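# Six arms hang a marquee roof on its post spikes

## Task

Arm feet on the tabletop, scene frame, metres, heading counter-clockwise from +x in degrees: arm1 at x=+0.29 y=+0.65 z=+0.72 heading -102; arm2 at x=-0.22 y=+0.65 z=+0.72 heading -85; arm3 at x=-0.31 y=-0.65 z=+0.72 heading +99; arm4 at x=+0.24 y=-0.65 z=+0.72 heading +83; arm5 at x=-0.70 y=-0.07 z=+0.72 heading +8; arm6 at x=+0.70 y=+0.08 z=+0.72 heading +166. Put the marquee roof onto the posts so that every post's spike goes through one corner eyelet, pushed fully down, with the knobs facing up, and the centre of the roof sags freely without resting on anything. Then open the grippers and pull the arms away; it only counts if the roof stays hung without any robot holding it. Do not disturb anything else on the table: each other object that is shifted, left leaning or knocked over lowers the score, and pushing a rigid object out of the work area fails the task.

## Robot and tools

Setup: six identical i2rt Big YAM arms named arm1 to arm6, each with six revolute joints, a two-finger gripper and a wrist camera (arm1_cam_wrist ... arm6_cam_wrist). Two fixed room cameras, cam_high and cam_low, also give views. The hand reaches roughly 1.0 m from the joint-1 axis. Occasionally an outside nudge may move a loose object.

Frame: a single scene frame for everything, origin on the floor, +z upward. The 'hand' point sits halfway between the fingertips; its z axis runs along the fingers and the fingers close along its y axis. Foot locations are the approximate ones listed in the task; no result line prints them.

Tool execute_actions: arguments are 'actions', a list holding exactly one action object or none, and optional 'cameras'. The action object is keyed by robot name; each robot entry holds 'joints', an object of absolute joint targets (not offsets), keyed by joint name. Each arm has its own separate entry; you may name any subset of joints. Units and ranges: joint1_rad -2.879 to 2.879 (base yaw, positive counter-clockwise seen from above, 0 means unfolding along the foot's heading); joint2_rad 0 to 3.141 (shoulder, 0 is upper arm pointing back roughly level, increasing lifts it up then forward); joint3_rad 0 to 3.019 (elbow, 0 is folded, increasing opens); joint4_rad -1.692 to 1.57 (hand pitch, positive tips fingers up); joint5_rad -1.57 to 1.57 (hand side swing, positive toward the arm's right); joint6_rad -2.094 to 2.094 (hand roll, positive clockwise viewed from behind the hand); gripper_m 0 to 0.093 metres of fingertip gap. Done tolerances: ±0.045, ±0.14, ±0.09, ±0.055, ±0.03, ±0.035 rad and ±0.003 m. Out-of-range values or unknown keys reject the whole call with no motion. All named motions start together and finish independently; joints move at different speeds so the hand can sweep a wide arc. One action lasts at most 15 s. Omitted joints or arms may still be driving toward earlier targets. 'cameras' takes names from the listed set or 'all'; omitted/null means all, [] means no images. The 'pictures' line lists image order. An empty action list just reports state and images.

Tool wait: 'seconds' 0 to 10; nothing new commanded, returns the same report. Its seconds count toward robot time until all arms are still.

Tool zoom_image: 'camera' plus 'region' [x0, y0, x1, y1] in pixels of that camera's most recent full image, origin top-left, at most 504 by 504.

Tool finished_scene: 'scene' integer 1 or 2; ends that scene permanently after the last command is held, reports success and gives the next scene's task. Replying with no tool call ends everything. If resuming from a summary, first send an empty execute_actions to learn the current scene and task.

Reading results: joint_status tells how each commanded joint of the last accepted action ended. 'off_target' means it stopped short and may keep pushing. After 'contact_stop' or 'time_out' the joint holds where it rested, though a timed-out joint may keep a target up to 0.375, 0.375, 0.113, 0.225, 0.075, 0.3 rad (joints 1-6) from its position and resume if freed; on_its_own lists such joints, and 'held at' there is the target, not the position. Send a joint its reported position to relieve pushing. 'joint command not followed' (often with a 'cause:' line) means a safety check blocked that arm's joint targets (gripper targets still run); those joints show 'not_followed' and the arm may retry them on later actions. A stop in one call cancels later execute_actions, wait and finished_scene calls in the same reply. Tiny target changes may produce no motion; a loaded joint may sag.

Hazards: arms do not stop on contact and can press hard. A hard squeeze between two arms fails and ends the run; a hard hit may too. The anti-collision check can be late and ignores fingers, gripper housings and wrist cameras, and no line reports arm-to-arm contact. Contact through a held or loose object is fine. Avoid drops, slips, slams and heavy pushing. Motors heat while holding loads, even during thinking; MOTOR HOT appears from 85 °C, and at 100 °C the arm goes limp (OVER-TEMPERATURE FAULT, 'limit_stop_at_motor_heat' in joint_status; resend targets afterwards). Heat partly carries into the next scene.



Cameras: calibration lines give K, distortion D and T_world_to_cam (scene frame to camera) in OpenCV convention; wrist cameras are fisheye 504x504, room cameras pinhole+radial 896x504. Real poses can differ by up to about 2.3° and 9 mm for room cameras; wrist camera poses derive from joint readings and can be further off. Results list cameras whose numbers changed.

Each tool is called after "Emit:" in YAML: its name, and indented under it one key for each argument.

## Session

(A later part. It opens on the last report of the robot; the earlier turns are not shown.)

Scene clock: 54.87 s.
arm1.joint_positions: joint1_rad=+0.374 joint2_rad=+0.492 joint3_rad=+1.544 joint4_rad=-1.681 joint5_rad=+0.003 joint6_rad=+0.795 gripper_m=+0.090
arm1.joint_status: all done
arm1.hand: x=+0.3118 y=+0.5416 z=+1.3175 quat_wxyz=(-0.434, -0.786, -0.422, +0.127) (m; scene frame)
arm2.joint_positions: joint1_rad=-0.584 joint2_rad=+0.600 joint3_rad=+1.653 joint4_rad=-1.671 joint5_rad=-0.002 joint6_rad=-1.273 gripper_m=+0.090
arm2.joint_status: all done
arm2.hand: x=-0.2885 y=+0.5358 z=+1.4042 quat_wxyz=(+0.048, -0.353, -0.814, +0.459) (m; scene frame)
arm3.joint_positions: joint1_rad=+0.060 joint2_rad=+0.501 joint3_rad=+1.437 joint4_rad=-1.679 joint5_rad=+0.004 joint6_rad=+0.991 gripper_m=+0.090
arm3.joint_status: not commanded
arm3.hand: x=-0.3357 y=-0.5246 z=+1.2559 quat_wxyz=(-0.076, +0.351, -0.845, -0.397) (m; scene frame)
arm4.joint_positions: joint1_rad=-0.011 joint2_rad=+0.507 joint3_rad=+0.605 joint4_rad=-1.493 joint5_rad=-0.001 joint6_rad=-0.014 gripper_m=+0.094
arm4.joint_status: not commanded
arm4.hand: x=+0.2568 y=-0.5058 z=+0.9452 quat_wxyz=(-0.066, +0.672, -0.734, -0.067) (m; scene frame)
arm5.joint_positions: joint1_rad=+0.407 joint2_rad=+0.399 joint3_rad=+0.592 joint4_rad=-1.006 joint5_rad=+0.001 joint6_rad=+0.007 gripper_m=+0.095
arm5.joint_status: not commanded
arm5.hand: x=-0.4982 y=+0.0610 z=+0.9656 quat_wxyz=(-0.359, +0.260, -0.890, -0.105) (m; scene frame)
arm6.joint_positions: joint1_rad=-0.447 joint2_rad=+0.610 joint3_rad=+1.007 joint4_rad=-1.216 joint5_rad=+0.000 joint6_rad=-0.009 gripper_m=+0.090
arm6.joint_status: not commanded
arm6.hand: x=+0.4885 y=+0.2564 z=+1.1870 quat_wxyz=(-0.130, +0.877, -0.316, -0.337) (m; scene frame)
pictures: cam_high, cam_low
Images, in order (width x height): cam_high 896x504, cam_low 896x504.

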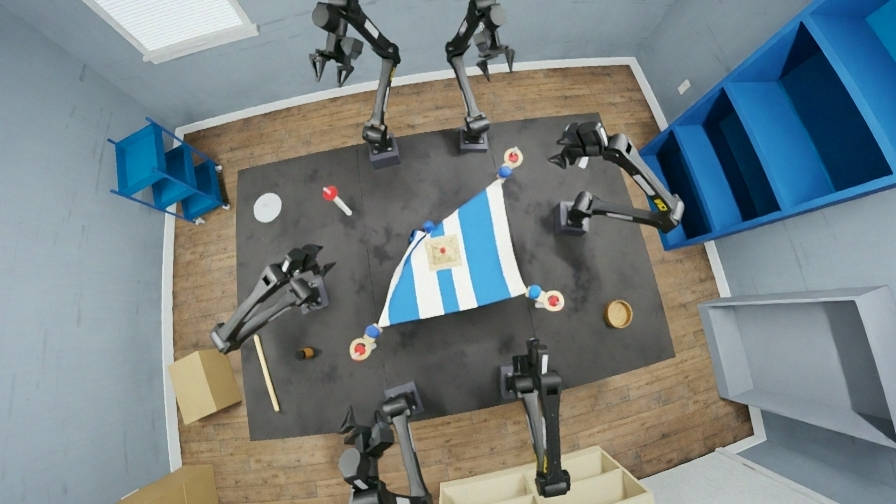

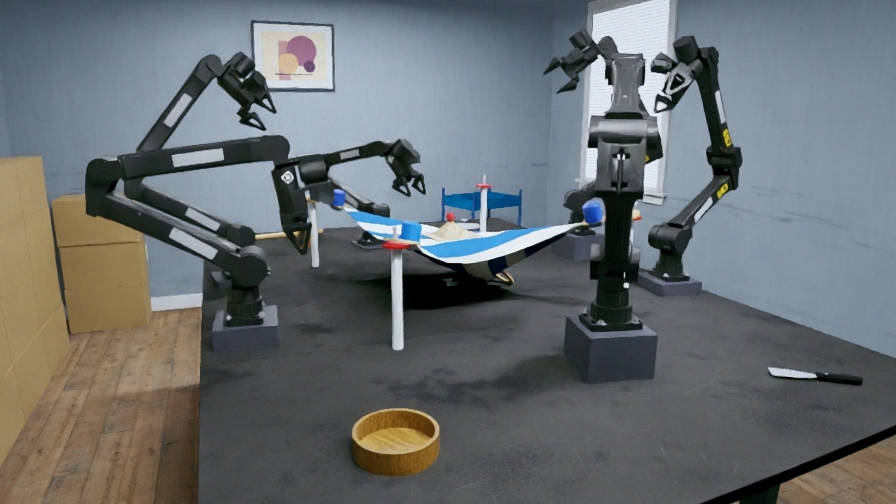

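Emit:
execute_actions:
  actions:
    - {"arm2":{"joints":{"joint1_rad":0.25,"joint2_rad":1.62,"joint3_rad":1.45,"joint4_rad":-1.4,"joint6_rad":0}}}
  cameras: ["arm2_cam_wrist","cam_low","arm5_cam_wrist"]

Scene clock: 57.10 s.
arm1.joint_positions: joint1_rad=+0.374 joint2_rad=+0.492 joint3_rad=+1.544 joint4_rad=-1.681 joint5_rad=+0.003 joint6_rad=+0.795 gripper_m=+0.090
arm1.joint_status: not commanded
arm1.hand: x=+0.3118 y=+0.5416 z=+1.3175 quat_wxyz=(-0.434, -0.786, -0.422, +0.127) (m; scene frame)
arm2.joint_positions: joint1_rad=+0.259 joint2_rad=+1.625 joint3_rad=+1.437 joint4_rad=-1.405 joint5_rad=+0.000 joint6_rad=-0.015 gripper_m=+0.090
arm2.joint_status: all done
arm2.hand: x=-0.0682 y=+0.1962 z=+1.0054 quat_wxyz=(+0.006, -0.578, -0.816, -0.003) (m; scene frame)
arm3.joint_positions: joint1_rad=+0.060 joint2_rad=+0.501 joint3_rad=+1.437 joint4_rad=-1.679 joint5_rad=+0.004 joint6_rad=+0.991 gripper_m=+0.090
arm3.joint_status: not commanded
arm3.hand: x=-0.3357 y=-0.5246 z=+1.2559 quat_wxyz=(-0.076, +0.351, -0.845, -0.397) (m; scene frame)
arm4.joint_positions: joint1_rad=-0.011 joint2_rad=+0.507 joint3_rad=+0.605 joint4_rad=-1.493 joint5_rad=-0.001 joint6_rad=-0.014 gripper_m=+0.094
arm4.joint_status: not commanded
arm4.hand: x=+0.2568 y=-0.5058 z=+0.9452 quat_wxyz=(-0.066, +0.672, -0.734, -0.067) (m; scene frame)
arm5.joint_positions: joint1_rad=+0.407 joint2_rad=+0.399 joint3_rad=+0.592 joint4_rad=-1.006 joint5_rad=+0.001 joint6_rad=+0.007 gripper_m=+0.095
arm5.joint_status: not commanded
arm5.hand: x=-0.4982 y=+0.0610 z=+0.9656 quat_wxyz=(-0.359, +0.260, -0.890, -0.105) (m; scene frame)
arm6.joint_positions: joint1_rad=-0.447 joint2_rad=+0.610 joint3_rad=+1.007 joint4_rad=-1.216 joint5_rad=+0.000 joint6_rad=-0.009 gripper_m=+0.090
arm6.joint_status: not commanded
arm6.hand: x=+0.4885 y=+0.2564 z=+1.1870 quat_wxyz=(-0.130, +0.877, -0.316, -0.337) (m; scene frame)
pictures: arm2_cam_wrist, arm5_cam_wrist, cam_low
camera_calibration (this result's frames):
arm2_cam_wrist: T_world_to_cam=[[-0.940047, -0.340461, -0.0199202, 0.0248095], [-0.285823, 0.754628, 0.590629, -0.750038], [-0.186054, 0.560913, -0.806697, 0.805924], [0, 0, 0, 1]] pos_world=[-0.0411104, 0.122393, 1.09362]
arm5_cam_wrist: T_world_to_cam=[[0.545555, -0.838006, 0.0107525, 0.31478], [-0.828728, -0.541337, -0.142003, -0.238142], [0.12482, 0.0685597, -0.989808, 1.13957], [0, 0, 0, 1]] pos_world=[-0.511326, 0.0567435, 1.09075]
Images, in order (width x height): arm2_cam_wrist 504x504, arm5_cam_wrist 504x504, cam_low 896x504.

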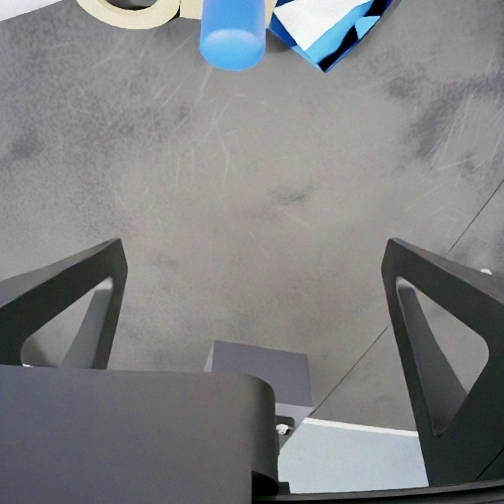

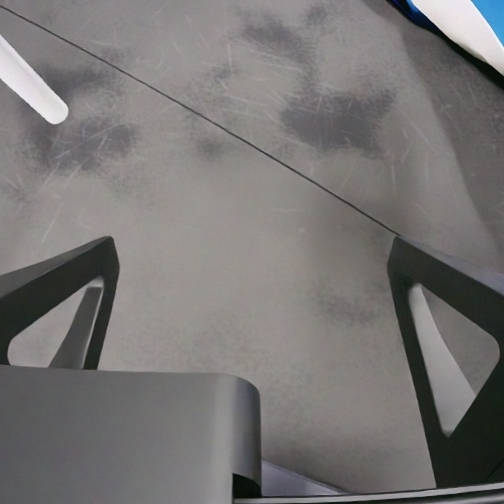

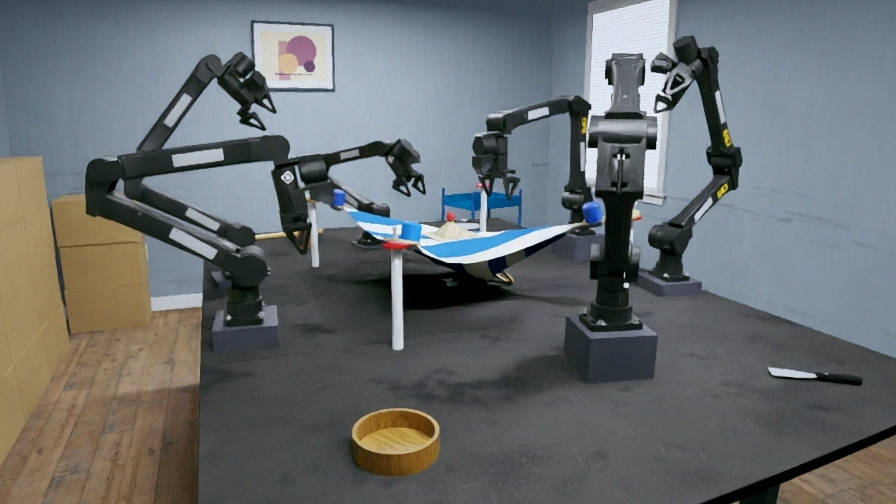

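Emit:
execute_actions:
  actions:
    - {"arm2":{"joints":{"joint1_rad":0.3,"joint2_rad":1.5,"joint3_rad":0.48,"joint4_rad":1.0}}}
  cameras: []

Emit:
execute_actions:
  actions:
    - {"arm2":{"joints":{"joint2_rad":1.9,"joint4_rad":1.42}}}
  cameras: ["arm2_cam_wrist","cam_low"]

Scene clock: 60.77 s.
arm1.joint_positions: joint1_rad=+0.374 joint2_rad=+0.492 joint3_rad=+1.544 joint4_rad=-1.681 joint5_rad=+0.003 joint6_rad=+0.795 gripper_m=+0.090
arm1.joint_status: not commanded
arm1.hand: x=+0.3118 y=+0.5416 z=+1.3175 quat_wxyz=(-0.434, -0.786, -0.422, +0.127) (m; scene frame)
arm2.joint_positions: joint1_rad=+0.295 joint2_rad=+1.509 joint3_rad=+0.480 joint4_rad=+0.975 joint5_rad=+0.000 joint6_rad=-0.014 gripper_m=+0.090
arm2.joint_status: all done
arm2.hand: x=-0.0418 y=+0.1748 z=+0.9895 quat_wxyz=(-0.564, -0.407, -0.598, +0.398) (m; scene frame)
arm3.joint_positions: joint1_rad=+0.060 joint2_rad=+0.501 joint3_rad=+1.437 joint4_rad=-1.679 joint5_rad=+0.004 joint6_rad=+0.991 gripper_m=+0.090
arm3.joint_status: not commanded
arm3.hand: x=-0.3357 y=-0.5246 z=+1.2559 quat_wxyz=(-0.076, +0.351, -0.845, -0.397) (m; scene frame)
arm4.joint_positions: joint1_rad=-0.011 joint2_rad=+0.507 joint3_rad=+0.605 joint4_rad=-1.493 joint5_rad=-0.001 joint6_rad=-0.014 gripper_m=+0.094
arm4.joint_status: not commanded
arm4.hand: x=+0.2568 y=-0.5058 z=+0.9452 quat_wxyz=(-0.066, +0.672, -0.734, -0.067) (m; scene frame)
arm5.joint_positions: joint1_rad=+0.407 joint2_rad=+0.399 joint3_rad=+0.592 joint4_rad=-1.006 joint5_rad=+0.001 joint6_rad=+0.007 gripper_m=+0.095
arm5.joint_status: not commanded
arm5.hand: x=-0.4982 y=+0.0610 z=+0.9656 quat_wxyz=(-0.359, +0.260, -0.890, -0.105) (m; scene frame)
arm6.joint_positions: joint1_rad=-0.447 joint2_rad=+0.610 joint3_rad=+1.007 joint4_rad=-1.216 joint5_rad=+0.000 joint6_rad=-0.009 gripper_m=+0.090
arm6.joint_status: not commanded
arm6.hand: x=+0.4885 y=+0.2564 z=+1.1870 quat_wxyz=(-0.130, +0.877, -0.316, -0.337) (m; scene frame)
pictures: none
No camera images: the call's "cameras" was empty. Leave "cameras" out to get every camera's image.

Scene clock: 61.93 s.
arm1.joint_positions: joint1_rad=+0.374 joint2_rad=+0.492 joint3_rad=+1.544 joint4_rad=-1.681 joint5_rad=+0.003 joint6_rad=+0.795 gripper_m=+0.090
arm1.joint_status: not commanded
arm1.hand: x=+0.3118 y=+0.5416 z=+1.3175 quat_wxyz=(-0.434, -0.786, -0.422, +0.127) (m; scene frame)
arm2.joint_positions: joint1_rad=+0.295 joint2_rad=+1.901 joint3_rad=+0.480 joint4_rad=+1.395 joint5_rad=+0.000 joint6_rad=-0.014 gripper_m=+0.090
arm2.joint_status: all done
arm2.hand: x=-0.0408 y=+0.1713 z=+0.9002 quat_wxyz=(-0.573, -0.402, -0.590, +0.404) (m; scene frame)
arm3.joint_positions: joint1_rad=+0.060 joint2_rad=+0.501 joint3_rad=+1.437 joint4_rad=-1.679 joint5_rad=+0.004 joint6_rad=+0.991 gripper_m=+0.090
arm3.joint_status: not commanded
arm3.hand: x=-0.3357 y=-0.5246 z=+1.2559 quat_wxyz=(-0.076, +0.351, -0.845, -0.397) (m; scene frame)
arm4.joint_positions: joint1_rad=-0.011 joint2_rad=+0.507 joint3_rad=+0.605 joint4_rad=-1.493 joint5_rad=-0.001 joint6_rad=-0.014 gripper_m=+0.094
arm4.joint_status: not commanded
arm4.hand: x=+0.2568 y=-0.5058 z=+0.9452 quat_wxyz=(-0.066, +0.672, -0.734, -0.067) (m; scene frame)
arm5.joint_positions: joint1_rad=+0.407 joint2_rad=+0.399 joint3_rad=+0.592 joint4_rad=-1.006 joint5_rad=+0.001 joint6_rad=+0.007 gripper_m=+0.095
arm5.joint_status: not commanded
arm5.hand: x=-0.4982 y=+0.0610 z=+0.9656 quat_wxyz=(-0.359, +0.260, -0.890, -0.105) (m; scene frame)
arm6.joint_positions: joint1_rad=-0.447 joint2_rad=+0.610 joint3_rad=+1.007 joint4_rad=-1.216 joint5_rad=+0.000 joint6_rad=-0.009 gripper_m=+0.090
arm6.joint_status: not commanded
arm6.hand: x=+0.4885 y=+0.2564 z=+1.1870 quat_wxyz=(-0.130, +0.877, -0.316, -0.337) (m; scene frame)
pictures: arm2_cam_wrist, cam_low
camera_calibration (this result's frames):
arm2_cam_wrist: T_world_to_cam=[[-0.928001, -0.371659, 0.0261474, 0.00439904], [-0.240552, 0.544087, -0.803806, 0.6319], [0.284516, -0.752222, -0.594317, 0.793063], [0, 0, 0, 1]] pos_world=[-0.0695517, 0.254386, 0.979141]
Images, in order (width x height): arm2_cam_wrist 504x504, cam_low 896x504.

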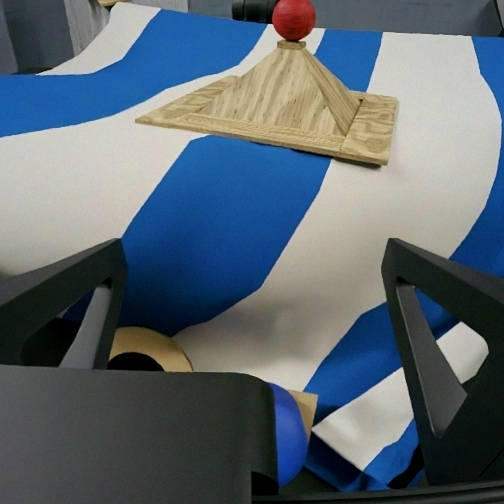

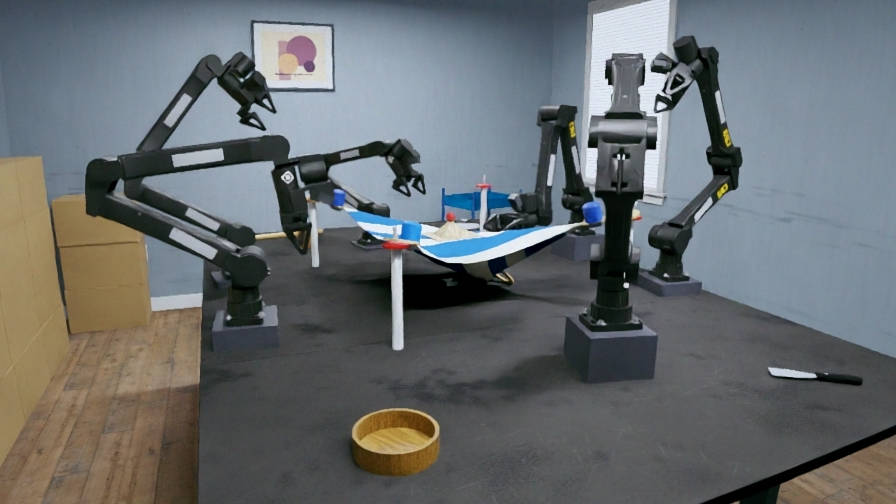

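Emit:
execute_actions:
  actions:
    - {"arm2":{"joints":{"joint2_rad":1.7,"joint3_rad":0.15,"joint4_rad":1.3}}}
  cameras: ["arm2_cam_wrist"]

Scene clock: 63.27 s.
arm1.joint_positions: joint1_rad=+0.374 joint2_rad=+0.492 joint3_rad=+1.544 joint4_rad=-1.681 joint5_rad=+0.003 joint6_rad=+0.795 gripper_m=+0.090
arm1.joint_status: not commanded
arm1.hand: x=+0.3118 y=+0.5416 z=+1.3175 quat_wxyz=(-0.434, -0.786, -0.422, +0.127) (m; scene frame)
arm2.joint_positions: joint1_rad=+0.295 joint2_rad=+1.697 joint3_rad=+0.146 joint4_rad=+1.313 joint5_rad=+0.000 joint6_rad=-0.014 gripper_m=+0.090
arm2.joint_status: all done
arm2.hand: x=-0.0857 y=+0.2911 z=+0.8743 quat_wxyz=(-0.508, -0.441, -0.647, +0.358) (m; scene frame)
arm3.joint_positions: joint1_rad=+0.060 joint2_rad=+0.501 joint3_rad=+1.437 joint4_rad=-1.679 joint5_rad=+0.004 joint6_rad=+0.991 gripper_m=+0.090
arm3.joint_status: not commanded
arm3.hand: x=-0.3357 y=-0.5246 z=+1.2559 quat_wxyz=(-0.076, +0.351, -0.845, -0.397) (m; scene frame)
arm4.joint_positions: joint1_rad=-0.011 joint2_rad=+0.507 joint3_rad=+0.605 joint4_rad=-1.493 joint5_rad=-0.001 joint6_rad=-0.014 gripper_m=+0.094
arm4.joint_status: not commanded
arm4.hand: x=+0.2568 y=-0.5058 z=+0.9452 quat_wxyz=(-0.066, +0.672, -0.734, -0.067) (m; scene frame)
arm5.joint_positions: joint1_rad=+0.407 joint2_rad=+0.399 joint3_rad=+0.592 joint4_rad=-1.006 joint5_rad=+0.001 joint6_rad=+0.007 gripper_m=+0.095
arm5.joint_status: not commanded
arm5.hand: x=-0.4982 y=+0.0610 z=+0.9656 quat_wxyz=(-0.359, +0.260, -0.890, -0.105) (m; scene frame)
arm6.joint_positions: joint1_rad=-0.447 joint2_rad=+0.610 joint3_rad=+1.007 joint4_rad=-1.216 joint5_rad=+0.000 joint6_rad=-0.009 gripper_m=+0.090
arm6.joint_status: not commanded
arm6.hand: x=+0.4885 y=+0.2564 z=+1.1870 quat_wxyz=(-0.130, +0.877, -0.316, -0.337) (m; scene frame)
pictures: arm2_cam_wrist
camera_calibration (this result's frames):
arm2_cam_wrist: T_world_to_cam=[[-0.926437, -0.375866, 0.0209608, 0.0137403], [-0.294884, 0.689966, -0.661052, 0.363213], [0.234005, -0.618604, -0.750047, 0.973483], [0, 0, 0, 1]] pos_world=[-0.107965, 0.35676, 0.969973]
Images, in order (width x height): arm2_cam_wrist 504x504.

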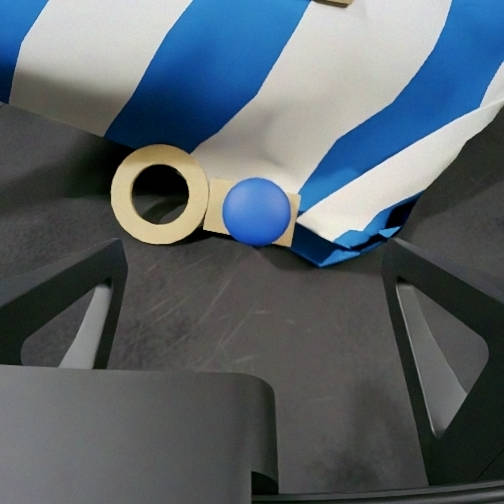

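Emit:
execute_actions:
  actions:
    - {"arm2":{"joints":{"joint2_rad":1.49,"joint3_rad":0.73,"joint4_rad":0.0}}}
  cameras: ["arm2_cam_wrist"]

Emit:
execute_actions:
  actions:
    - {"arm2":{"joints":{"joint2_rad":1.73,"joint3_rad":0.82,"joint4_rad":0.17}}}
  cameras: ["arm2_cam_wrist"]

Scene clock: 65.33 s.
arm1.joint_positions: joint1_rad=+0.374 joint2_rad=+0.492 joint3_rad=+1.544 joint4_rad=-1.681 joint5_rad=+0.003 joint6_rad=+0.795 gripper_m=+0.090
arm1.joint_status: not commanded
arm1.hand: x=+0.3118 y=+0.5416 z=+1.3175 quat_wxyz=(-0.434, -0.786, -0.422, +0.127) (m; scene frame)
arm2.joint_positions: joint1_rad=+0.295 joint2_rad=+1.488 joint3_rad=+0.695 joint4_rad=+0.015 joint5_rad=+0.000 joint6_rad=-0.014 gripper_m=+0.090
arm2.joint_status: all done
arm2.hand: x=-0.0444 y=+0.1808 z=+0.8864 quat_wxyz=(-0.318, -0.519, -0.761, +0.225) (m; scene frame)
arm3.joint_positions: joint1_rad=+0.060 joint2_rad=+0.501 joint3_rad=+1.437 joint4_rad=-1.679 joint5_rad=+0.004 joint6_rad=+0.991 gripper_m=+0.090
arm3.joint_status: not commanded
arm3.hand: x=-0.3357 y=-0.5246 z=+1.2559 quat_wxyz=(-0.076, +0.351, -0.845, -0.397) (m; scene frame)
arm4.joint_positions: joint1_rad=-0.011 joint2_rad=+0.507 joint3_rad=+0.605 joint4_rad=-1.493 joint5_rad=-0.001 joint6_rad=-0.014 gripper_m=+0.094
arm4.joint_status: not commanded
arm4.hand: x=+0.2568 y=-0.5058 z=+0.9452 quat_wxyz=(-0.066, +0.672, -0.734, -0.067) (m; scene frame)
arm5.joint_positions: joint1_rad=+0.407 joint2_rad=+0.399 joint3_rad=+0.592 joint4_rad=-1.006 joint5_rad=+0.001 joint6_rad=+0.007 gripper_m=+0.095
arm5.joint_status: not commanded
arm5.hand: x=-0.4982 y=+0.0610 z=+0.9656 quat_wxyz=(-0.359, +0.260, -0.890, -0.105) (m; scene frame)
arm6.joint_positions: joint1_rad=-0.447 joint2_rad=+0.610 joint3_rad=+1.007 joint4_rad=-1.216 joint5_rad=+0.000 joint6_rad=-0.009 gripper_m=+0.090
arm6.joint_status: not commanded
arm6.hand: x=+0.4885 y=+0.2564 z=+1.1870 quat_wxyz=(-0.130, +0.877, -0.316, -0.337) (m; scene frame)
pictures: arm2_cam_wrist
camera_calibration (this result's frames):
arm2_cam_wrist: T_world_to_cam=[[-0.924461, -0.381249, 0.00461727, 0.0259257], [-0.3757, 0.908808, -0.18143, -0.00880946], [0.0649737, -0.169459, -0.983393, 1.02283], [0, 0, 0, 1]] pos_world=[-0.0457997, 0.191219, 1.00413]
Images, in order (width x height): arm2_cam_wrist 504x504.

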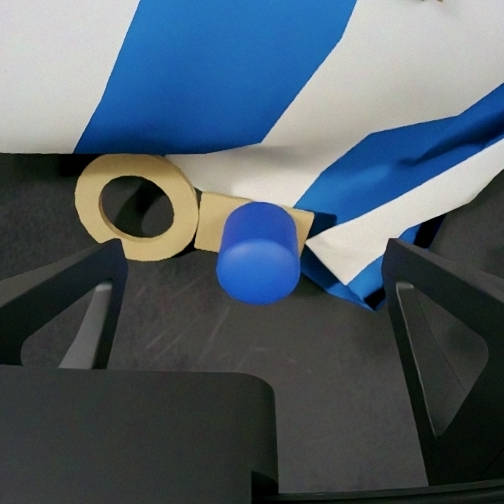

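Scene clock: 66.37 s.
arm1.joint_positions: joint1_rad=+0.374 joint2_rad=+0.492 joint3_rad=+1.544 joint4_rad=-1.681 joint5_rad=+0.003 joint6_rad=+0.795 gripper_m=+0.090
arm1.joint_status: not commanded
arm1.hand: x=+0.3118 y=+0.5416 z=+1.3175 quat_wxyz=(-0.434, -0.786, -0.422, +0.127) (m; scene frame)
arm2.joint_positions: joint1_rad=+0.295 joint2_rad=+1.737 joint3_rad=+0.799 joint4_rad=+0.148 joint5_rad=+0.000 joint6_rad=-0.014 gripper_m=+0.090
arm2.joint_status: all done
arm2.hand: x=-0.0272 y=+0.1345 z=+0.8277 quat_wxyz=(-0.313, -0.520, -0.763, +0.222) (m; scene frame)
arm3.joint_positions: joint1_rad=+0.060 joint2_rad=+0.501 joint3_rad=+1.437 joint4_rad=-1.679 joint5_rad=+0.004 joint6_rad=+0.991 gripper_m=+0.090
arm3.joint_status: not commanded
arm3.hand: x=-0.3357 y=-0.5246 z=+1.2559 quat_wxyz=(-0.076, +0.351, -0.845, -0.397) (m; scene frame)
arm4.joint_positions: joint1_rad=-0.011 joint2_rad=+0.507 joint3_rad=+0.605 joint4_rad=-1.493 joint5_rad=-0.001 joint6_rad=-0.014 gripper_m=+0.094
arm4.joint_status: not commanded
arm4.hand: x=+0.2568 y=-0.5058 z=+0.9452 quat_wxyz=(-0.066, +0.672, -0.734, -0.067) (m; scene frame)
arm5.joint_positions: joint1_rad=+0.407 joint2_rad=+0.399 joint3_rad=+0.592 joint4_rad=-1.006 joint5_rad=+0.001 joint6_rad=+0.007 gripper_m=+0.095
arm5.joint_status: not commanded
arm5.hand: x=-0.4982 y=+0.0610 z=+0.9656 quat_wxyz=(-0.359, +0.260, -0.890, -0.105) (m; scene frame)
arm6.joint_positions: joint1_rad=-0.447 joint2_rad=+0.610 joint3_rad=+1.007 joint4_rad=-1.216 joint5_rad=+0.000 joint6_rad=-0.009 gripper_m=+0.090
arm6.joint_status: not commanded
arm6.hand: x=+0.4885 y=+0.2564 z=+1.1870 quat_wxyz=(-0.130, +0.877, -0.316, -0.337) (m; scene frame)
pictures: arm2_cam_wrist
camera_calibration (this result's frames):
arm2_cam_wrist: T_world_to_cam=[[-0.924453, -0.381273, 0.00420944, 0.0247962], [-0.376447, 0.910885, -0.169043, 0.0185031], [0.0606171, -0.157857, -0.9856, 0.95628], [0, 0, 0, 1]] pos_world=[-0.0280786, 0.143555, 0.945533]
Images, in order (width x height): arm2_cam_wrist 504x504.

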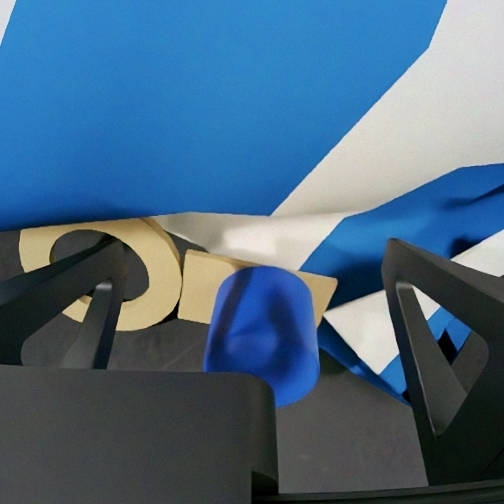

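Emit:
execute_actions:
  actions:
    - {"arm2":{"joints":{"joint2_rad":1.8,"joint3_rad":0.68,"joint4_rad":0.32}}}
  cameras: ["arm2_cam_wrist"]

Emit:
execute_actions:
  actions:
    - {"arm2":{"joints":{"gripper_m":0.03}}}
  cameras: ["arm2_cam_wrist"]

Scene clock: 84.00 s.
arm1.joint_positions: joint1_rad=+0.374 joint2_rad=+0.492 joint3_rad=+1.544 joint4_rad=-1.681 joint5_rad=+0.003 joint6_rad=+0.795 gripper_m=+0.090
arm1.joint_status: not commanded
arm1.hand: x=+0.3118 y=+0.5416 z=+1.3175 quat_wxyz=(-0.434, -0.786, -0.422, +0.127) (m; scene frame)
arm2.joint_positions: joint1_rad=+0.295 joint2_rad=+1.802 joint3_rad=+0.667 joint4_rad=+0.297 joint5_rad=+0.000 joint6_rad=-0.014 gripper_m=+0.090
arm2.joint_status: all done
arm2.hand: x=-0.0446 y=+0.1807 z=+0.7723 quat_wxyz=(-0.296, -0.525, -0.770, +0.209) (m; scene frame)
arm3.joint_positions: joint1_rad=+0.060 joint2_rad=+0.501 joint3_rad=+1.437 joint4_rad=-1.679 joint5_rad=+0.004 joint6_rad=+0.991 gripper_m=+0.090
arm3.joint_status: not commanded
arm3.hand: x=-0.3357 y=-0.5246 z=+1.2559 quat_wxyz=(-0.076, +0.351, -0.845, -0.397) (m; scene frame)
arm4.joint_positions: joint1_rad=-0.011 joint2_rad=+0.507 joint3_rad=+0.605 joint4_rad=-1.493 joint5_rad=-0.001 joint6_rad=-0.014 gripper_m=+0.094
arm4.joint_status: not commanded
arm4.hand: x=+0.2568 y=-0.5058 z=+0.9452 quat_wxyz=(-0.066, +0.672, -0.734, -0.067) (m; scene frame)
arm5.joint_positions: joint1_rad=+0.407 joint2_rad=+0.399 joint3_rad=+0.592 joint4_rad=-1.006 joint5_rad=+0.001 joint6_rad=+0.007 gripper_m=+0.095
arm5.joint_status: not commanded
arm5.hand: x=-0.4982 y=+0.0610 z=+0.9656 quat_wxyz=(-0.359, +0.260, -0.890, -0.105) (m; scene frame)
arm6.joint_positions: joint1_rad=-0.447 joint2_rad=+0.610 joint3_rad=+1.007 joint4_rad=-1.216 joint5_rad=+0.000 joint6_rad=-0.009 gripper_m=+0.090
arm6.joint_status: not commanded
arm6.hand: x=+0.4885 y=+0.2564 z=+1.1870 quat_wxyz=(-0.130, +0.877, -0.316, -0.337) (m; scene frame)
pictures: arm2_cam_wrist
camera_calibration (this result's frames):
arm2_cam_wrist: T_world_to_cam=[[-0.92444, -0.381319, 0.00269976, 0.0276676], [-0.37873, 0.917293, -0.123031, -0.0762395], [0.0444376, -0.114757, -0.992399, 0.906771], [0, 0, 0, 1]] pos_world=[-0.0435919, 0.184543, 0.890425]
Images, in order (width x height): arm2_cam_wrist 504x504.

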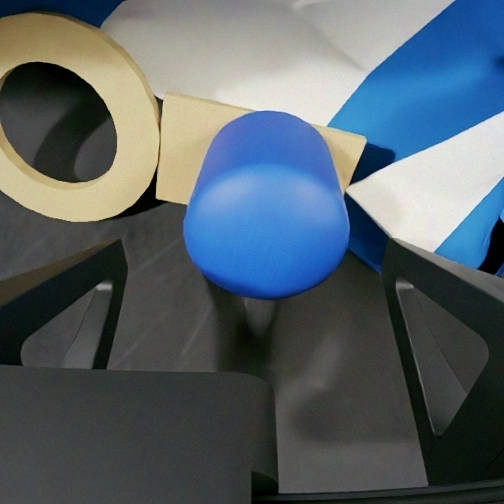

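Scene clock: 84.63 s.
arm1.joint_positions: joint1_rad=+0.374 joint2_rad=+0.492 joint3_rad=+1.544 joint4_rad=-1.681 joint5_rad=+0.003 joint6_rad=+0.795 gripper_m=+0.090
arm1.joint_status: not commanded
arm1.hand: x=+0.3118 y=+0.5416 z=+1.3175 quat_wxyz=(-0.434, -0.786, -0.422, +0.127) (m; scene frame)
arm2.joint_positions: joint1_rad=+0.295 joint2_rad=+1.802 joint3_rad=+0.667 joint4_rad=+0.297 joint5_rad=+0.000 joint6_rad=-0.013 gripper_m=+0.044
arm2.joint_status: gripper_m off_target (ended at +0.044, target +0.030)
arm2.hand: x=-0.0447 y=+0.1806 z=+0.7723 quat_wxyz=(-0.296, -0.526, -0.770, +0.209) (m; scene frame)
arm3.joint_positions: joint1_rad=+0.060 joint2_rad=+0.501 joint3_rad=+1.437 joint4_rad=-1.679 joint5_rad=+0.004 joint6_rad=+0.991 gripper_m=+0.090
arm3.joint_status: not commanded
arm3.hand: x=-0.3357 y=-0.5246 z=+1.2559 quat_wxyz=(-0.076, +0.351, -0.845, -0.397) (m; scene frame)
arm4.joint_positions: joint1_rad=-0.011 joint2_rad=+0.507 joint3_rad=+0.605 joint4_rad=-1.493 joint5_rad=-0.001 joint6_rad=-0.014 gripper_m=+0.094
arm4.joint_status: not commanded
arm4.hand: x=+0.2568 y=-0.5058 z=+0.9452 quat_wxyz=(-0.066, +0.672, -0.734, -0.067) (m; scene frame)
arm5.joint_positions: joint1_rad=+0.407 joint2_rad=+0.399 joint3_rad=+0.592 joint4_rad=-1.006 joint5_rad=+0.001 joint6_rad=+0.007 gripper_m=+0.095
arm5.joint_status: not commanded
arm5.hand: x=-0.4982 y=+0.0610 z=+0.9656 quat_wxyz=(-0.359, +0.260, -0.890, -0.105) (m; scene frame)
arm6.joint_positions: joint1_rad=-0.447 joint2_rad=+0.610 joint3_rad=+1.007 joint4_rad=-1.216 joint5_rad=+0.000 joint6_rad=-0.009 gripper_m=+0.090
arm6.joint_status: not commanded
arm6.hand: x=+0.4885 y=+0.2564 z=+1.1870 quat_wxyz=(-0.130, +0.877, -0.316, -0.337) (m; scene frame)
pictures: arm2_cam_wrist
camera_calibration (this result's frames):
arm2_cam_wrist: T_world_to_cam=[[-0.924753, -0.38056, 0.00246586, 0.0276318], [-0.37795, 0.917613, -0.123041, -0.0762572], [0.0445618, -0.114714, -0.992399, 0.906769], [0, 0, 0, 1]] pos_world=[-0.0436761, 0.18451, 0.890425]
Images, in order (width x height): arm2_cam_wrist 504x504.

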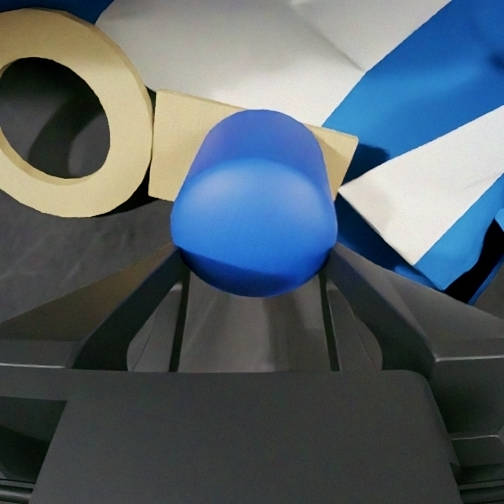

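Emit:
execute_actions:
  actions:
    - {"arm2":{"joints":{"gripper_m":0.09}}}
  cameras: []

Emit:
execute_actions:
  actions:
    - {"arm2":{"joints":{"joint2_rad":1.88,"joint4_rad":0.5}}}
  cameras: []

Emit:
execute_actions:
  actions:
    - {"arm2":{"joints":{"gripper_m":0.03}}}
  cameras: ["arm2_cam_wrist"]

Scene clock: 85.60 s.
arm1.joint_positions: joint1_rad=+0.374 joint2_rad=+0.492 joint3_rad=+1.544 joint4_rad=-1.681 joint5_rad=+0.003 joint6_rad=+0.795 gripper_m=+0.090
arm1.joint_status: not commanded
arm1.hand: x=+0.3118 y=+0.5416 z=+1.3175 quat_wxyz=(-0.434, -0.786, -0.422, +0.127) (m; scene frame)
arm2.joint_positions: joint1_rad=+0.295 joint2_rad=+1.802 joint3_rad=+0.667 joint4_rad=+0.297 joint5_rad=+0.000 joint6_rad=-0.013 gripper_m=+0.090
arm2.joint_status: all done
arm2.hand: x=-0.0447 y=+0.1806 z=+0.7723 quat_wxyz=(-0.296, -0.526, -0.770, +0.209) (m; scene frame)
arm3.joint_positions: joint1_rad=+0.060 joint2_rad=+0.501 joint3_rad=+1.437 joint4_rad=-1.679 joint5_rad=+0.004 joint6_rad=+0.991 gripper_m=+0.090
arm3.joint_status: not commanded
arm3.hand: x=-0.3357 y=-0.5246 z=+1.2559 quat_wxyz=(-0.076, +0.351, -0.845, -0.397) (m; scene frame)
arm4.joint_positions: joint1_rad=-0.011 joint2_rad=+0.507 joint3_rad=+0.605 joint4_rad=-1.493 joint5_rad=-0.001 joint6_rad=-0.014 gripper_m=+0.094
arm4.joint_status: not commanded
arm4.hand: x=+0.2568 y=-0.5058 z=+0.9452 quat_wxyz=(-0.066, +0.672, -0.734, -0.067) (m; scene frame)
arm5.joint_positions: joint1_rad=+0.407 joint2_rad=+0.399 joint3_rad=+0.592 joint4_rad=-1.006 joint5_rad=+0.001 joint6_rad=+0.007 gripper_m=+0.095
arm5.joint_status: not commanded
arm5.hand: x=-0.4982 y=+0.0610 z=+0.9656 quat_wxyz=(-0.359, +0.260, -0.890, -0.105) (m; scene frame)
arm6.joint_positions: joint1_rad=-0.447 joint2_rad=+0.610 joint3_rad=+1.007 joint4_rad=-1.216 joint5_rad=+0.000 joint6_rad=-0.009 gripper_m=+0.090
arm6.joint_status: not commanded
arm6.hand: x=+0.4885 y=+0.2564 z=+1.1870 quat_wxyz=(-0.130, +0.877, -0.316, -0.337) (m; scene frame)
pictures: none
No camera images: the call's "cameras" was empty. Leave "cameras" out to get every camera's image.

Scene clock: 86.47 s.
arm1.joint_positions: joint1_rad=+0.374 joint2_rad=+0.492 joint3_rad=+1.544 joint4_rad=-1.681 joint5_rad=+0.003 joint6_rad=+0.795 gripper_m=+0.090
arm1.joint_status: not commanded
arm1.hand: x=+0.3118 y=+0.5416 z=+1.3175 quat_wxyz=(-0.434, -0.786, -0.422, +0.127) (m; scene frame)
arm2.joint_positions: joint1_rad=+0.295 joint2_rad=+1.878 joint3_rad=+0.667 joint4_rad=+0.476 joint5_rad=+0.000 joint6_rad=-0.013 gripper_m=+0.090
arm2.joint_status: all done
arm2.hand: x=-0.0386 y=+0.1643 z=+0.7661 quat_wxyz=(-0.334, -0.514, -0.753, +0.237) (m; scene frame)
arm3.joint_positions: joint1_rad=+0.060 joint2_rad=+0.501 joint3_rad=+1.437 joint4_rad=-1.679 joint5_rad=+0.004 joint6_rad=+0.991 gripper_m=+0.090
arm3.joint_status: not commanded
arm3.hand: x=-0.3357 y=-0.5246 z=+1.2559 quat_wxyz=(-0.076, +0.351, -0.845, -0.397) (m; scene frame)
arm4.joint_positions: joint1_rad=-0.011 joint2_rad=+0.507 joint3_rad=+0.605 joint4_rad=-1.493 joint5_rad=-0.001 joint6_rad=-0.014 gripper_m=+0.094
arm4.joint_status: not commanded
arm4.hand: x=+0.2568 y=-0.5058 z=+0.9452 quat_wxyz=(-0.066, +0.672, -0.734, -0.067) (m; scene frame)
arm5.joint_positions: joint1_rad=+0.407 joint2_rad=+0.399 joint3_rad=+0.592 joint4_rad=-1.006 joint5_rad=+0.001 joint6_rad=+0.007 gripper_m=+0.095
arm5.joint_status: not commanded
arm5.hand: x=-0.4982 y=+0.0610 z=+0.9656 quat_wxyz=(-0.359, +0.260, -0.890, -0.105) (m; scene frame)
arm6.joint_positions: joint1_rad=-0.447 joint2_rad=+0.610 joint3_rad=+1.007 joint4_rad=-1.216 joint5_rad=+0.000 joint6_rad=-0.009 gripper_m=+0.090
arm6.joint_status: not commanded
arm6.hand: x=+0.4885 y=+0.2564 z=+1.1870 quat_wxyz=(-0.130, +0.877, -0.316, -0.337) (m; scene frame)
pictures: none
No camera images: the call's "cameras" was empty. Leave "cameras" out to get every camera's image.

Scene clock: 87.10 s.
arm1.joint_positions: joint1_rad=+0.374 joint2_rad=+0.492 joint3_rad=+1.544 joint4_rad=-1.681 joint5_rad=+0.003 joint6_rad=+0.795 gripper_m=+0.090
arm1.joint_status: not commanded
arm1.hand: x=+0.3118 y=+0.5416 z=+1.3175 quat_wxyz=(-0.434, -0.786, -0.422, +0.127) (m; scene frame)
arm2.joint_positions: joint1_rad=+0.295 joint2_rad=+1.878 joint3_rad=+0.667 joint4_rad=+0.476 joint5_rad=+0.000 joint6_rad=-0.013 gripper_m=+0.048
arm2.joint_status: gripper_m off_target (ended at +0.048, target +0.030)
arm2.hand: x=-0.0386 y=+0.1643 z=+0.7661 quat_wxyz=(-0.334, -0.514, -0.753, +0.237) (m; scene frame)
arm3.joint_positions: joint1_rad=+0.060 joint2_rad=+0.501 joint3_rad=+1.437 joint4_rad=-1.679 joint5_rad=+0.004 joint6_rad=+0.991 gripper_m=+0.090
arm3.joint_status: not commanded
arm3.hand: x=-0.3357 y=-0.5246 z=+1.2559 quat_wxyz=(-0.076, +0.351, -0.845, -0.397) (m; scene frame)
arm4.joint_positions: joint1_rad=-0.011 joint2_rad=+0.507 joint3_rad=+0.605 joint4_rad=-1.493 joint5_rad=-0.001 joint6_rad=-0.014 gripper_m=+0.094
arm4.joint_status: not commanded
arm4.hand: x=+0.2568 y=-0.5058 z=+0.9452 quat_wxyz=(-0.066, +0.672, -0.734, -0.067) (m; scene frame)
arm5.joint_positions: joint1_rad=+0.407 joint2_rad=+0.399 joint3_rad=+0.592 joint4_rad=-1.006 joint5_rad=+0.001 joint6_rad=+0.007 gripper_m=+0.095
arm5.joint_status: not commanded
arm5.hand: x=-0.4982 y=+0.0610 z=+0.9656 quat_wxyz=(-0.359, +0.260, -0.890, -0.105) (m; scene frame)
arm6.joint_positions: joint1_rad=-0.447 joint2_rad=+0.610 joint3_rad=+1.007 joint4_rad=-1.216 joint5_rad=+0.000 joint6_rad=-0.009 gripper_m=+0.090
arm6.joint_status: not commanded
arm6.hand: x=+0.4885 y=+0.2564 z=+1.1870 quat_wxyz=(-0.130, +0.877, -0.316, -0.337) (m; scene frame)
pictures: arm2_cam_wrist
camera_calibration (this result's frames):
arm2_cam_wrist: T_world_to_cam=[[-0.924805, -0.3804, 0.00569443, 0.0245782], [-0.37195, 0.900913, -0.223628, 0.0203199], [0.0799379, -0.20893, -0.974658, 0.901708], [0, 0, 0, 1]] pos_world=[-0.0417926, 0.179437, 0.883261]
Images, in order (width x height): arm2_cam_wrist 504x504.

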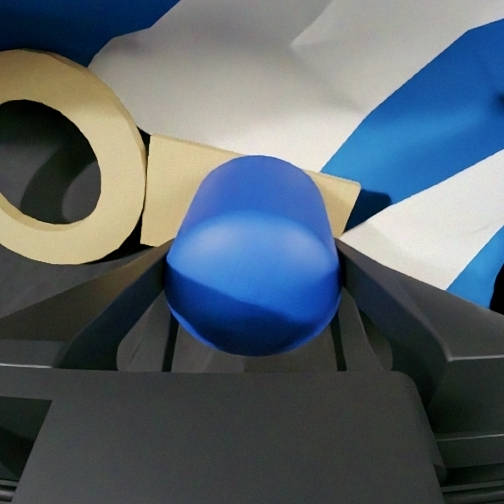

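Emit:
execute_actions:
  actions:
    - {"arm2":{"joints":{"joint2_rad":1.64,"joint3_rad":1.72,"joint4_rad":-1.63}}}
  cameras: []

Emit:
execute_actions:
  actions:
    - {"arm2":{"joints":{"joint1_rad":-0.6,"joint6_rad":-2.05}},"arm5":{"joints":{"joint1_rad":0.87,"joint2_rad":0.7,"joint3_rad":1.1}}}
  cameras: ["arm5_cam_wrist","cam_low","cam_high"]

Scene clock: 89.57 s.
arm1.joint_positions: joint1_rad=+0.374 joint2_rad=+0.492 joint3_rad=+1.544 joint4_rad=-1.681 joint5_rad=+0.003 joint6_rad=+0.795 gripper_m=+0.090
arm1.joint_status: not commanded
arm1.hand: x=+0.3118 y=+0.5416 z=+1.3175 quat_wxyz=(-0.434, -0.786, -0.422, +0.127) (m; scene frame)
arm2.joint_positions: joint1_rad=+0.301 joint2_rad=+1.658 joint3_rad=+1.656 joint4_rad=-1.615 joint5_rad=+0.000 joint6_rad=-0.015 gripper_m=+0.048
arm2.joint_status: all done
arm2.hand: x=-0.0444 y=+0.1915 z=+1.0729 quat_wxyz=(+0.017, -0.561, -0.828, -0.010) (m; scene frame)
arm3.joint_positions: joint1_rad=+0.060 joint2_rad=+0.501 joint3_rad=+1.437 joint4_rad=-1.679 joint5_rad=+0.004 joint6_rad=+0.991 gripper_m=+0.090
arm3.joint_status: not commanded
arm3.hand: x=-0.3357 y=-0.5246 z=+1.2559 quat_wxyz=(-0.076, +0.351, -0.845, -0.397) (m; scene frame)
arm4.joint_positions: joint1_rad=-0.011 joint2_rad=+0.507 joint3_rad=+0.605 joint4_rad=-1.493 joint5_rad=-0.001 joint6_rad=-0.014 gripper_m=+0.094
arm4.joint_status: not commanded
arm4.hand: x=+0.2568 y=-0.5058 z=+0.9452 quat_wxyz=(-0.066, +0.672, -0.734, -0.067) (m; scene frame)
arm5.joint_positions: joint1_rad=+0.407 joint2_rad=+0.399 joint3_rad=+0.592 joint4_rad=-1.006 joint5_rad=+0.001 joint6_rad=+0.007 gripper_m=+0.095
arm5.joint_status: not commanded
arm5.hand: x=-0.4982 y=+0.0610 z=+0.9656 quat_wxyz=(-0.359, +0.260, -0.890, -0.105) (m; scene frame)
arm6.joint_positions: joint1_rad=-0.447 joint2_rad=+0.610 joint3_rad=+1.007 joint4_rad=-1.216 joint5_rad=+0.000 joint6_rad=-0.009 gripper_m=+0.090
arm6.joint_status: not commanded
arm6.hand: x=+0.4885 y=+0.2564 z=+1.1870 quat_wxyz=(-0.130, +0.877, -0.316, -0.337) (m; scene frame)
pictures: none
No camera images: the call's "cameras" was empty. Leave "cameras" out to get every camera's image.

Scene clock: 93.33 s.
arm1.joint_positions: joint1_rad=+0.374 joint2_rad=+0.492 joint3_rad=+1.544 joint4_rad=-1.681 joint5_rad=+0.003 joint6_rad=+0.795 gripper_m=+0.090
arm1.joint_status: not commanded
arm1.hand: x=+0.3118 y=+0.5416 z=+1.3175 quat_wxyz=(-0.434, -0.786, -0.422, +0.127) (m; scene frame)
arm2.joint_positions: joint1_rad=-0.518 joint2_rad=+1.658 joint3_rad=+1.659 joint4_rad=-1.652 joint5_rad=-0.040 joint6_rad=-2.101 gripper_m=+0.048
arm2.joint_status: joint1_rad time_out (moved -0.820 of -0.901); joint6_rad time_out (moved -2.086 of -2.035)
arm2.on_its_own: joint1_rad reads -0.518 and still pushes toward -0.600 since a time_out; joint6_rad reads -2.101 and still pushes toward -2.050 since a time_out
arm2.hand: x=-0.4273 y=+0.2136 z=+1.0746 quat_wxyz=(-0.036, +0.037, -0.998, -0.021) (m; scene frame)
arm3.joint_positions: joint1_rad=+0.060 joint2_rad=+0.501 joint3_rad=+1.437 joint4_rad=-1.679 joint5_rad=+0.004 joint6_rad=+0.991 gripper_m=+0.090
arm3.joint_status: not commanded
arm3.hand: x=-0.3357 y=-0.5246 z=+1.2559 quat_wxyz=(-0.076, +0.351, -0.845, -0.397) (m; scene frame)
arm4.joint_positions: joint1_rad=-0.011 joint2_rad=+0.507 joint3_rad=+0.605 joint4_rad=-1.493 joint5_rad=-0.001 joint6_rad=-0.014 gripper_m=+0.094
arm4.joint_status: not commanded
arm4.hand: x=+0.2568 y=-0.5058 z=+0.9452 quat_wxyz=(-0.066, +0.672, -0.734, -0.067) (m; scene frame)
arm5.joint_positions: joint1_rad=+0.863 joint2_rad=+0.696 joint3_rad=+1.055 joint4_rad=-1.006 joint5_rad=+0.001 joint6_rad=+0.007 gripper_m=+0.095
arm5.joint_status: all done
arm5.hand: x=-0.5348 y=+0.2105 z=+1.1420 quat_wxyz=(-0.392, +0.439, -0.778, -0.219) (m; scene frame)
arm6.joint_positions: joint1_rad=-0.447 joint2_rad=+0.610 joint3_rad=+1.007 joint4_rad=-1.216 joint5_rad=+0.000 joint6_rad=-0.009 gripper_m=+0.090
arm6.joint_status: not commanded
arm6.hand: x=+0.4885 y=+0.2564 z=+1.1870 quat_wxyz=(-0.130, +0.877, -0.316, -0.337) (m; scene frame)
pictures: arm5_cam_wrist, cam_high, cam_low
camera_calibration (this result's frames):
arm5_cam_wrist: T_world_to_cam=[[0.85814, -0.513189, 0.0152471, 0.551871], [-0.485537, -0.820839, -0.300795, 0.261198], [0.16688, 0.250721, -0.953567, 1.25128], [0, 0, 0, 1]] pos_world=[-0.555575, 0.183893, 1.26333]
Images, in order (width x height): arm5_cam_wrist 504x504, cam_high 896x504, cam_low 896x504.

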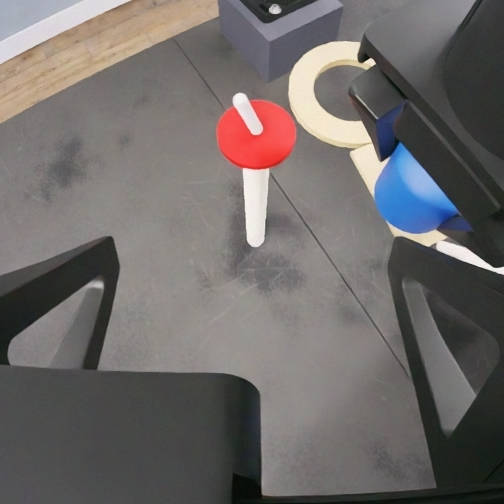

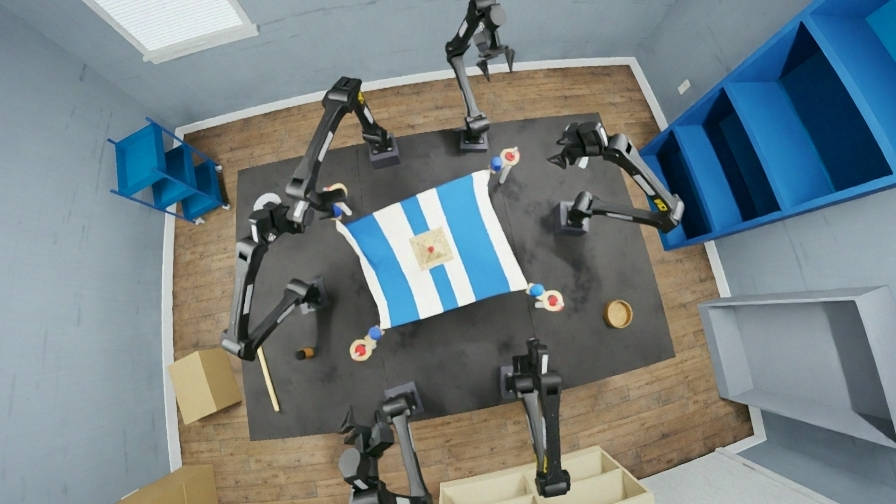

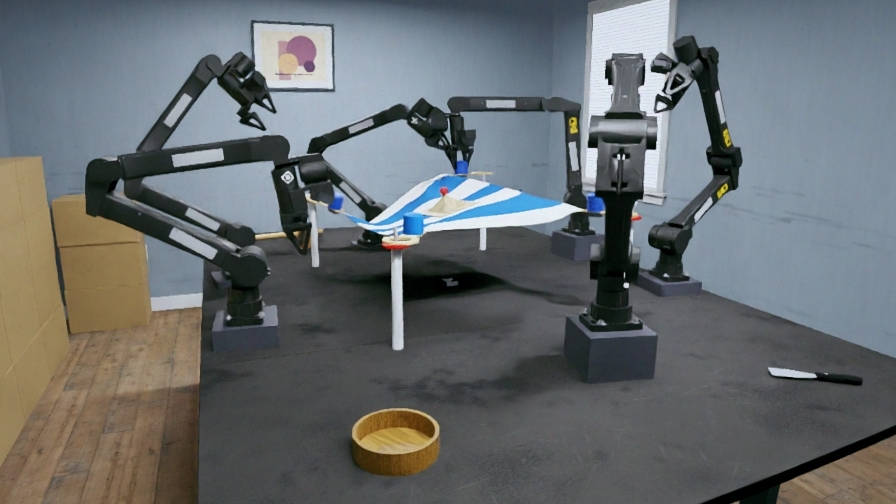

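Emit:
execute_actions:
  actions:
    - {"arm2":{"joints":{"joint1_rad":-0.14,"joint2_rad":1.58,"joint3_rad":1.6,"joint4_rad":-1.6,"joint6_rad":-0.1}},"arm5":{"joints":{"joint1_rad":0.6,"joint2_rad":0.5}},"arm1":{"joints":{"joint1_rad":-0.55,"joint2_rad":1.6,"joint3_rad":1.95,"joint4_rad":-1.69,"joint6_rad":-0.785,"gripper_m":0.04}}}
  cameras: ["arm1_cam_wrist","cam_high","cam_low"]

Scene clock: 97.53 s.
arm1.joint_positions: joint1_rad=-0.556 joint2_rad=+1.609 joint3_rad=+1.926 joint4_rad=-1.685 joint5_rad=-0.001 joint6_rad=-0.774 gripper_m=+0.040
arm1.joint_status: all done
arm1.hand: x=-0.0502 y=+0.2596 z=+1.1450 quat_wxyz=(-0.003, -0.684, -0.723, +0.100) (m; scene frame)
arm2.joint_positions: joint1_rad=-0.125 joint2_rad=+1.590 joint3_rad=+1.589 joint4_rad=-1.612 joint5_rad=-0.016 joint6_rad=-0.130 gripper_m=+0.048
arm2.joint_status: all done
arm2.hand: x=-0.2466 y=+0.1842 z=+1.0795 quat_wxyz=(+0.004, -0.682, -0.731, -0.018) (m; scene frame)
arm3.joint_positions: joint1_rad=+0.060 joint2_rad=+0.501 joint3_rad=+1.437 joint4_rad=-1.679 joint5_rad=+0.004 joint6_rad=+0.991 gripper_m=+0.090
arm3.joint_status: not commanded
arm3.hand: x=-0.3357 y=-0.5246 z=+1.2559 quat_wxyz=(-0.076, +0.351, -0.845, -0.397) (m; scene frame)
arm4.joint_positions: joint1_rad=-0.011 joint2_rad=+0.507 joint3_rad=+0.605 joint4_rad=-1.493 joint5_rad=-0.001 joint6_rad=-0.014 gripper_m=+0.094
arm4.joint_status: not commanded
arm4.hand: x=+0.2568 y=-0.5058 z=+0.9452 quat_wxyz=(-0.066, +0.672, -0.734, -0.067) (m; scene frame)
arm5.joint_positions: joint1_rad=+0.607 joint2_rad=+0.496 joint3_rad=+1.060 joint4_rad=-1.006 joint5_rad=+0.001 joint6_rad=+0.006 gripper_m=+0.095
arm5.joint_status: all done
arm5.hand: x=-0.5143 y=+0.1147 z=+1.2002 quat_wxyz=(-0.499, +0.317, -0.781, -0.202) (m; scene frame)
arm6.joint_positions: joint1_rad=-0.447 joint2_rad=+0.610 joint3_rad=+1.007 joint4_rad=-1.216 joint5_rad=+0.000 joint6_rad=-0.009 gripper_m=+0.090
arm6.joint_status: not commanded
arm6.hand: x=+0.4885 y=+0.2564 z=+1.1870 quat_wxyz=(-0.130, +0.877, -0.316, -0.337) (m; scene frame)
pictures: arm1_cam_wrist, cam_high, cam_low
camera_calibration (this result's frames):
arm1_cam_wrist: T_world_to_cam=[[-0.99067, -0.0498926, 0.126821, -0.180808], [0.0138909, 0.888762, 0.458158, -0.750104], [-0.135572, 0.455645, -0.879777, 1.00359], [0, 0, 0, 1]] pos_world=[-0.0326426, 0.200364, 1.24953]
Images, in order (width x height): arm1_cam_wrist 504x504, cam_high 896x504, cam_low 896x504.

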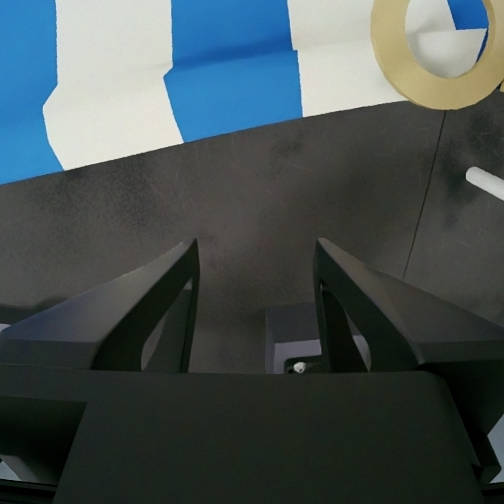

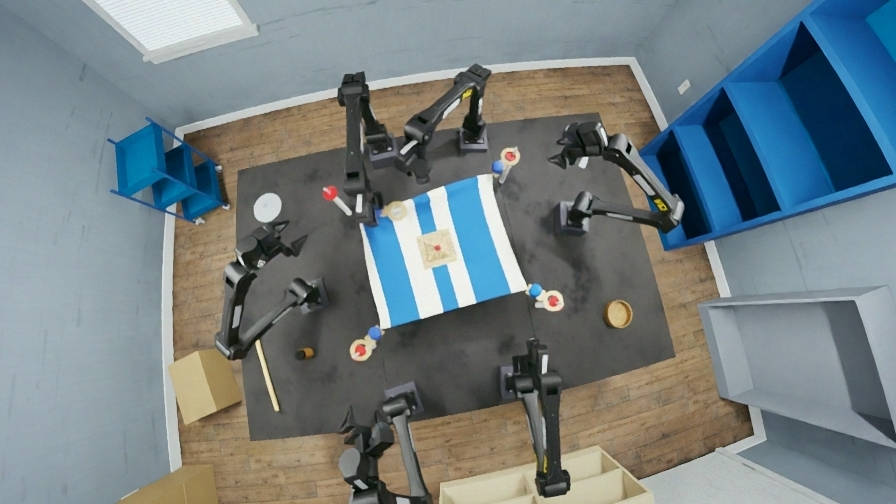

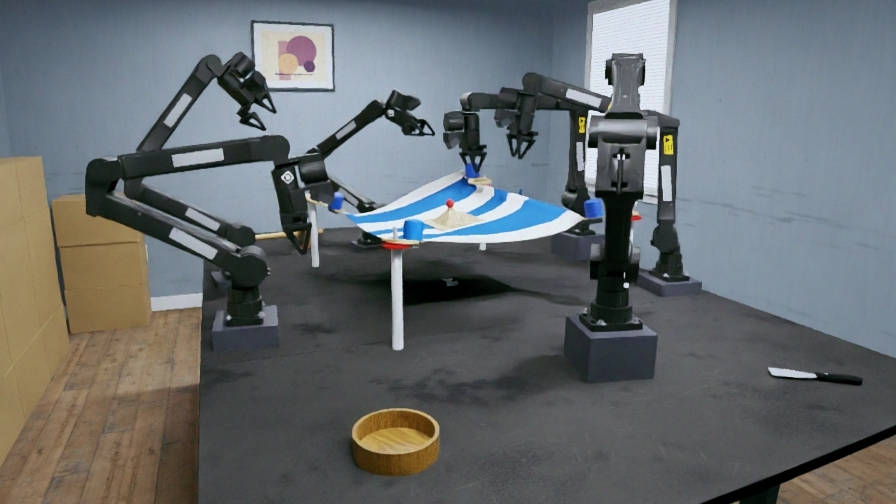

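Emit:
execute_actions:
  actions:
    - {"arm1":{"joints":{"joint1_rad":-0.565,"joint2_rad":1.86,"joint3_rad":2.07}}}
  cameras: ["arm1_cam_wrist","cam_low"]

Scene clock: 99.20 s.
arm1.joint_positions: joint1_rad=-0.556 joint2_rad=+1.877 joint3_rad=+2.041 joint4_rad=-1.686 joint5_rad=-0.001 joint6_rad=-0.775 gripper_m=+0.040
arm1.joint_status: all done
arm1.hand: x=-0.0982 y=+0.2052 z=+1.0474 quat_wxyz=(+0.000, -0.687, -0.727, +0.022) (m; scene frame)
arm2.joint_positions: joint1_rad=-0.126 joint2_rad=+1.591 joint3_rad=+1.589 joint4_rad=-1.604 joint5_rad=-0.015 joint6_rad=-0.123 gripper_m=+0.048
arm2.joint_status: not commanded
arm2.hand: x=-0.2470 y=+0.1821 z=+1.0787 quat_wxyz=(+0.003, -0.685, -0.728, -0.015) (m; scene frame)
arm3.joint_positions: joint1_rad=+0.060 joint2_rad=+0.501 joint3_rad=+1.437 joint4_rad=-1.679 joint5_rad=+0.004 joint6_rad=+0.991 gripper_m=+0.090
arm3.joint_status: not commanded
arm3.hand: x=-0.3357 y=-0.5246 z=+1.2559 quat_wxyz=(-0.076, +0.351, -0.845, -0.397) (m; scene frame)
arm4.joint_positions: joint1_rad=-0.011 joint2_rad=+0.507 joint3_rad=+0.605 joint4_rad=-1.493 joint5_rad=-0.001 joint6_rad=-0.014 gripper_m=+0.094
arm4.joint_status: not commanded
arm4.hand: x=+0.2568 y=-0.5058 z=+0.9452 quat_wxyz=(-0.066, +0.672, -0.734, -0.067) (m; scene frame)
arm5.joint_positions: joint1_rad=+0.607 joint2_rad=+0.496 joint3_rad=+1.060 joint4_rad=-1.006 joint5_rad=+0.001 joint6_rad=+0.006 gripper_m=+0.095
arm5.joint_status: not commanded
arm5.hand: x=-0.5143 y=+0.1147 z=+1.2002 quat_wxyz=(-0.499, +0.317, -0.781, -0.202) (m; scene frame)
arm6.joint_positions: joint1_rad=-0.447 joint2_rad=+0.610 joint3_rad=+1.007 joint4_rad=-1.216 joint5_rad=+0.000 joint6_rad=-0.009 gripper_m=+0.090
arm6.joint_status: not commanded
arm6.hand: x=+0.4885 y=+0.2564 z=+1.1870 quat_wxyz=(-0.130, +0.877, -0.316, -0.337) (m; scene frame)
pictures: arm1_cam_wrist, cam_low
camera_calibration (this result's frames):
arm1_cam_wrist: T_world_to_cam=[[-0.998105, -0.0587075, 0.0184335, -0.104096], [-0.0384643, 0.829086, 0.557796, -0.753605], [-0.0480298, 0.55603, -0.829773, 0.871674], [0, 0, 0, 1]] pos_world=[-0.0910196, 0.134015, 1.14557]
Images, in order (width x height): arm1_cam_wrist 504x504, cam_low 896x504.

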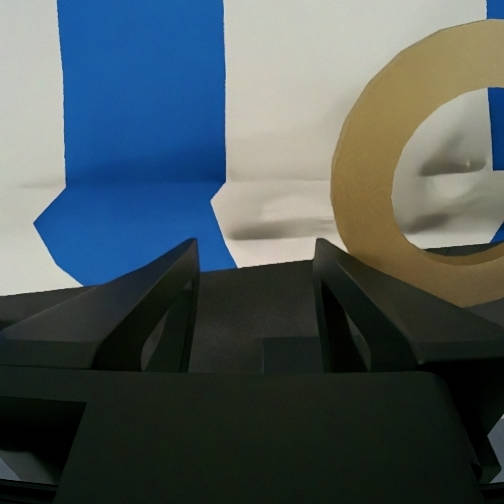

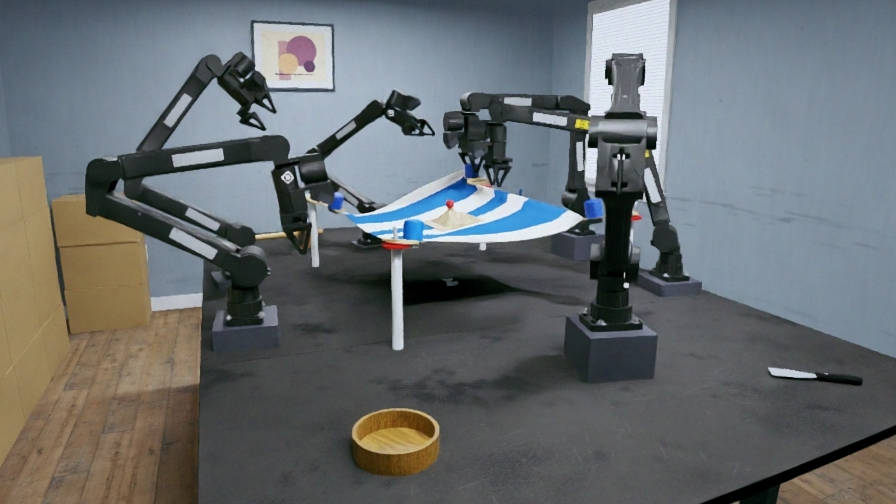

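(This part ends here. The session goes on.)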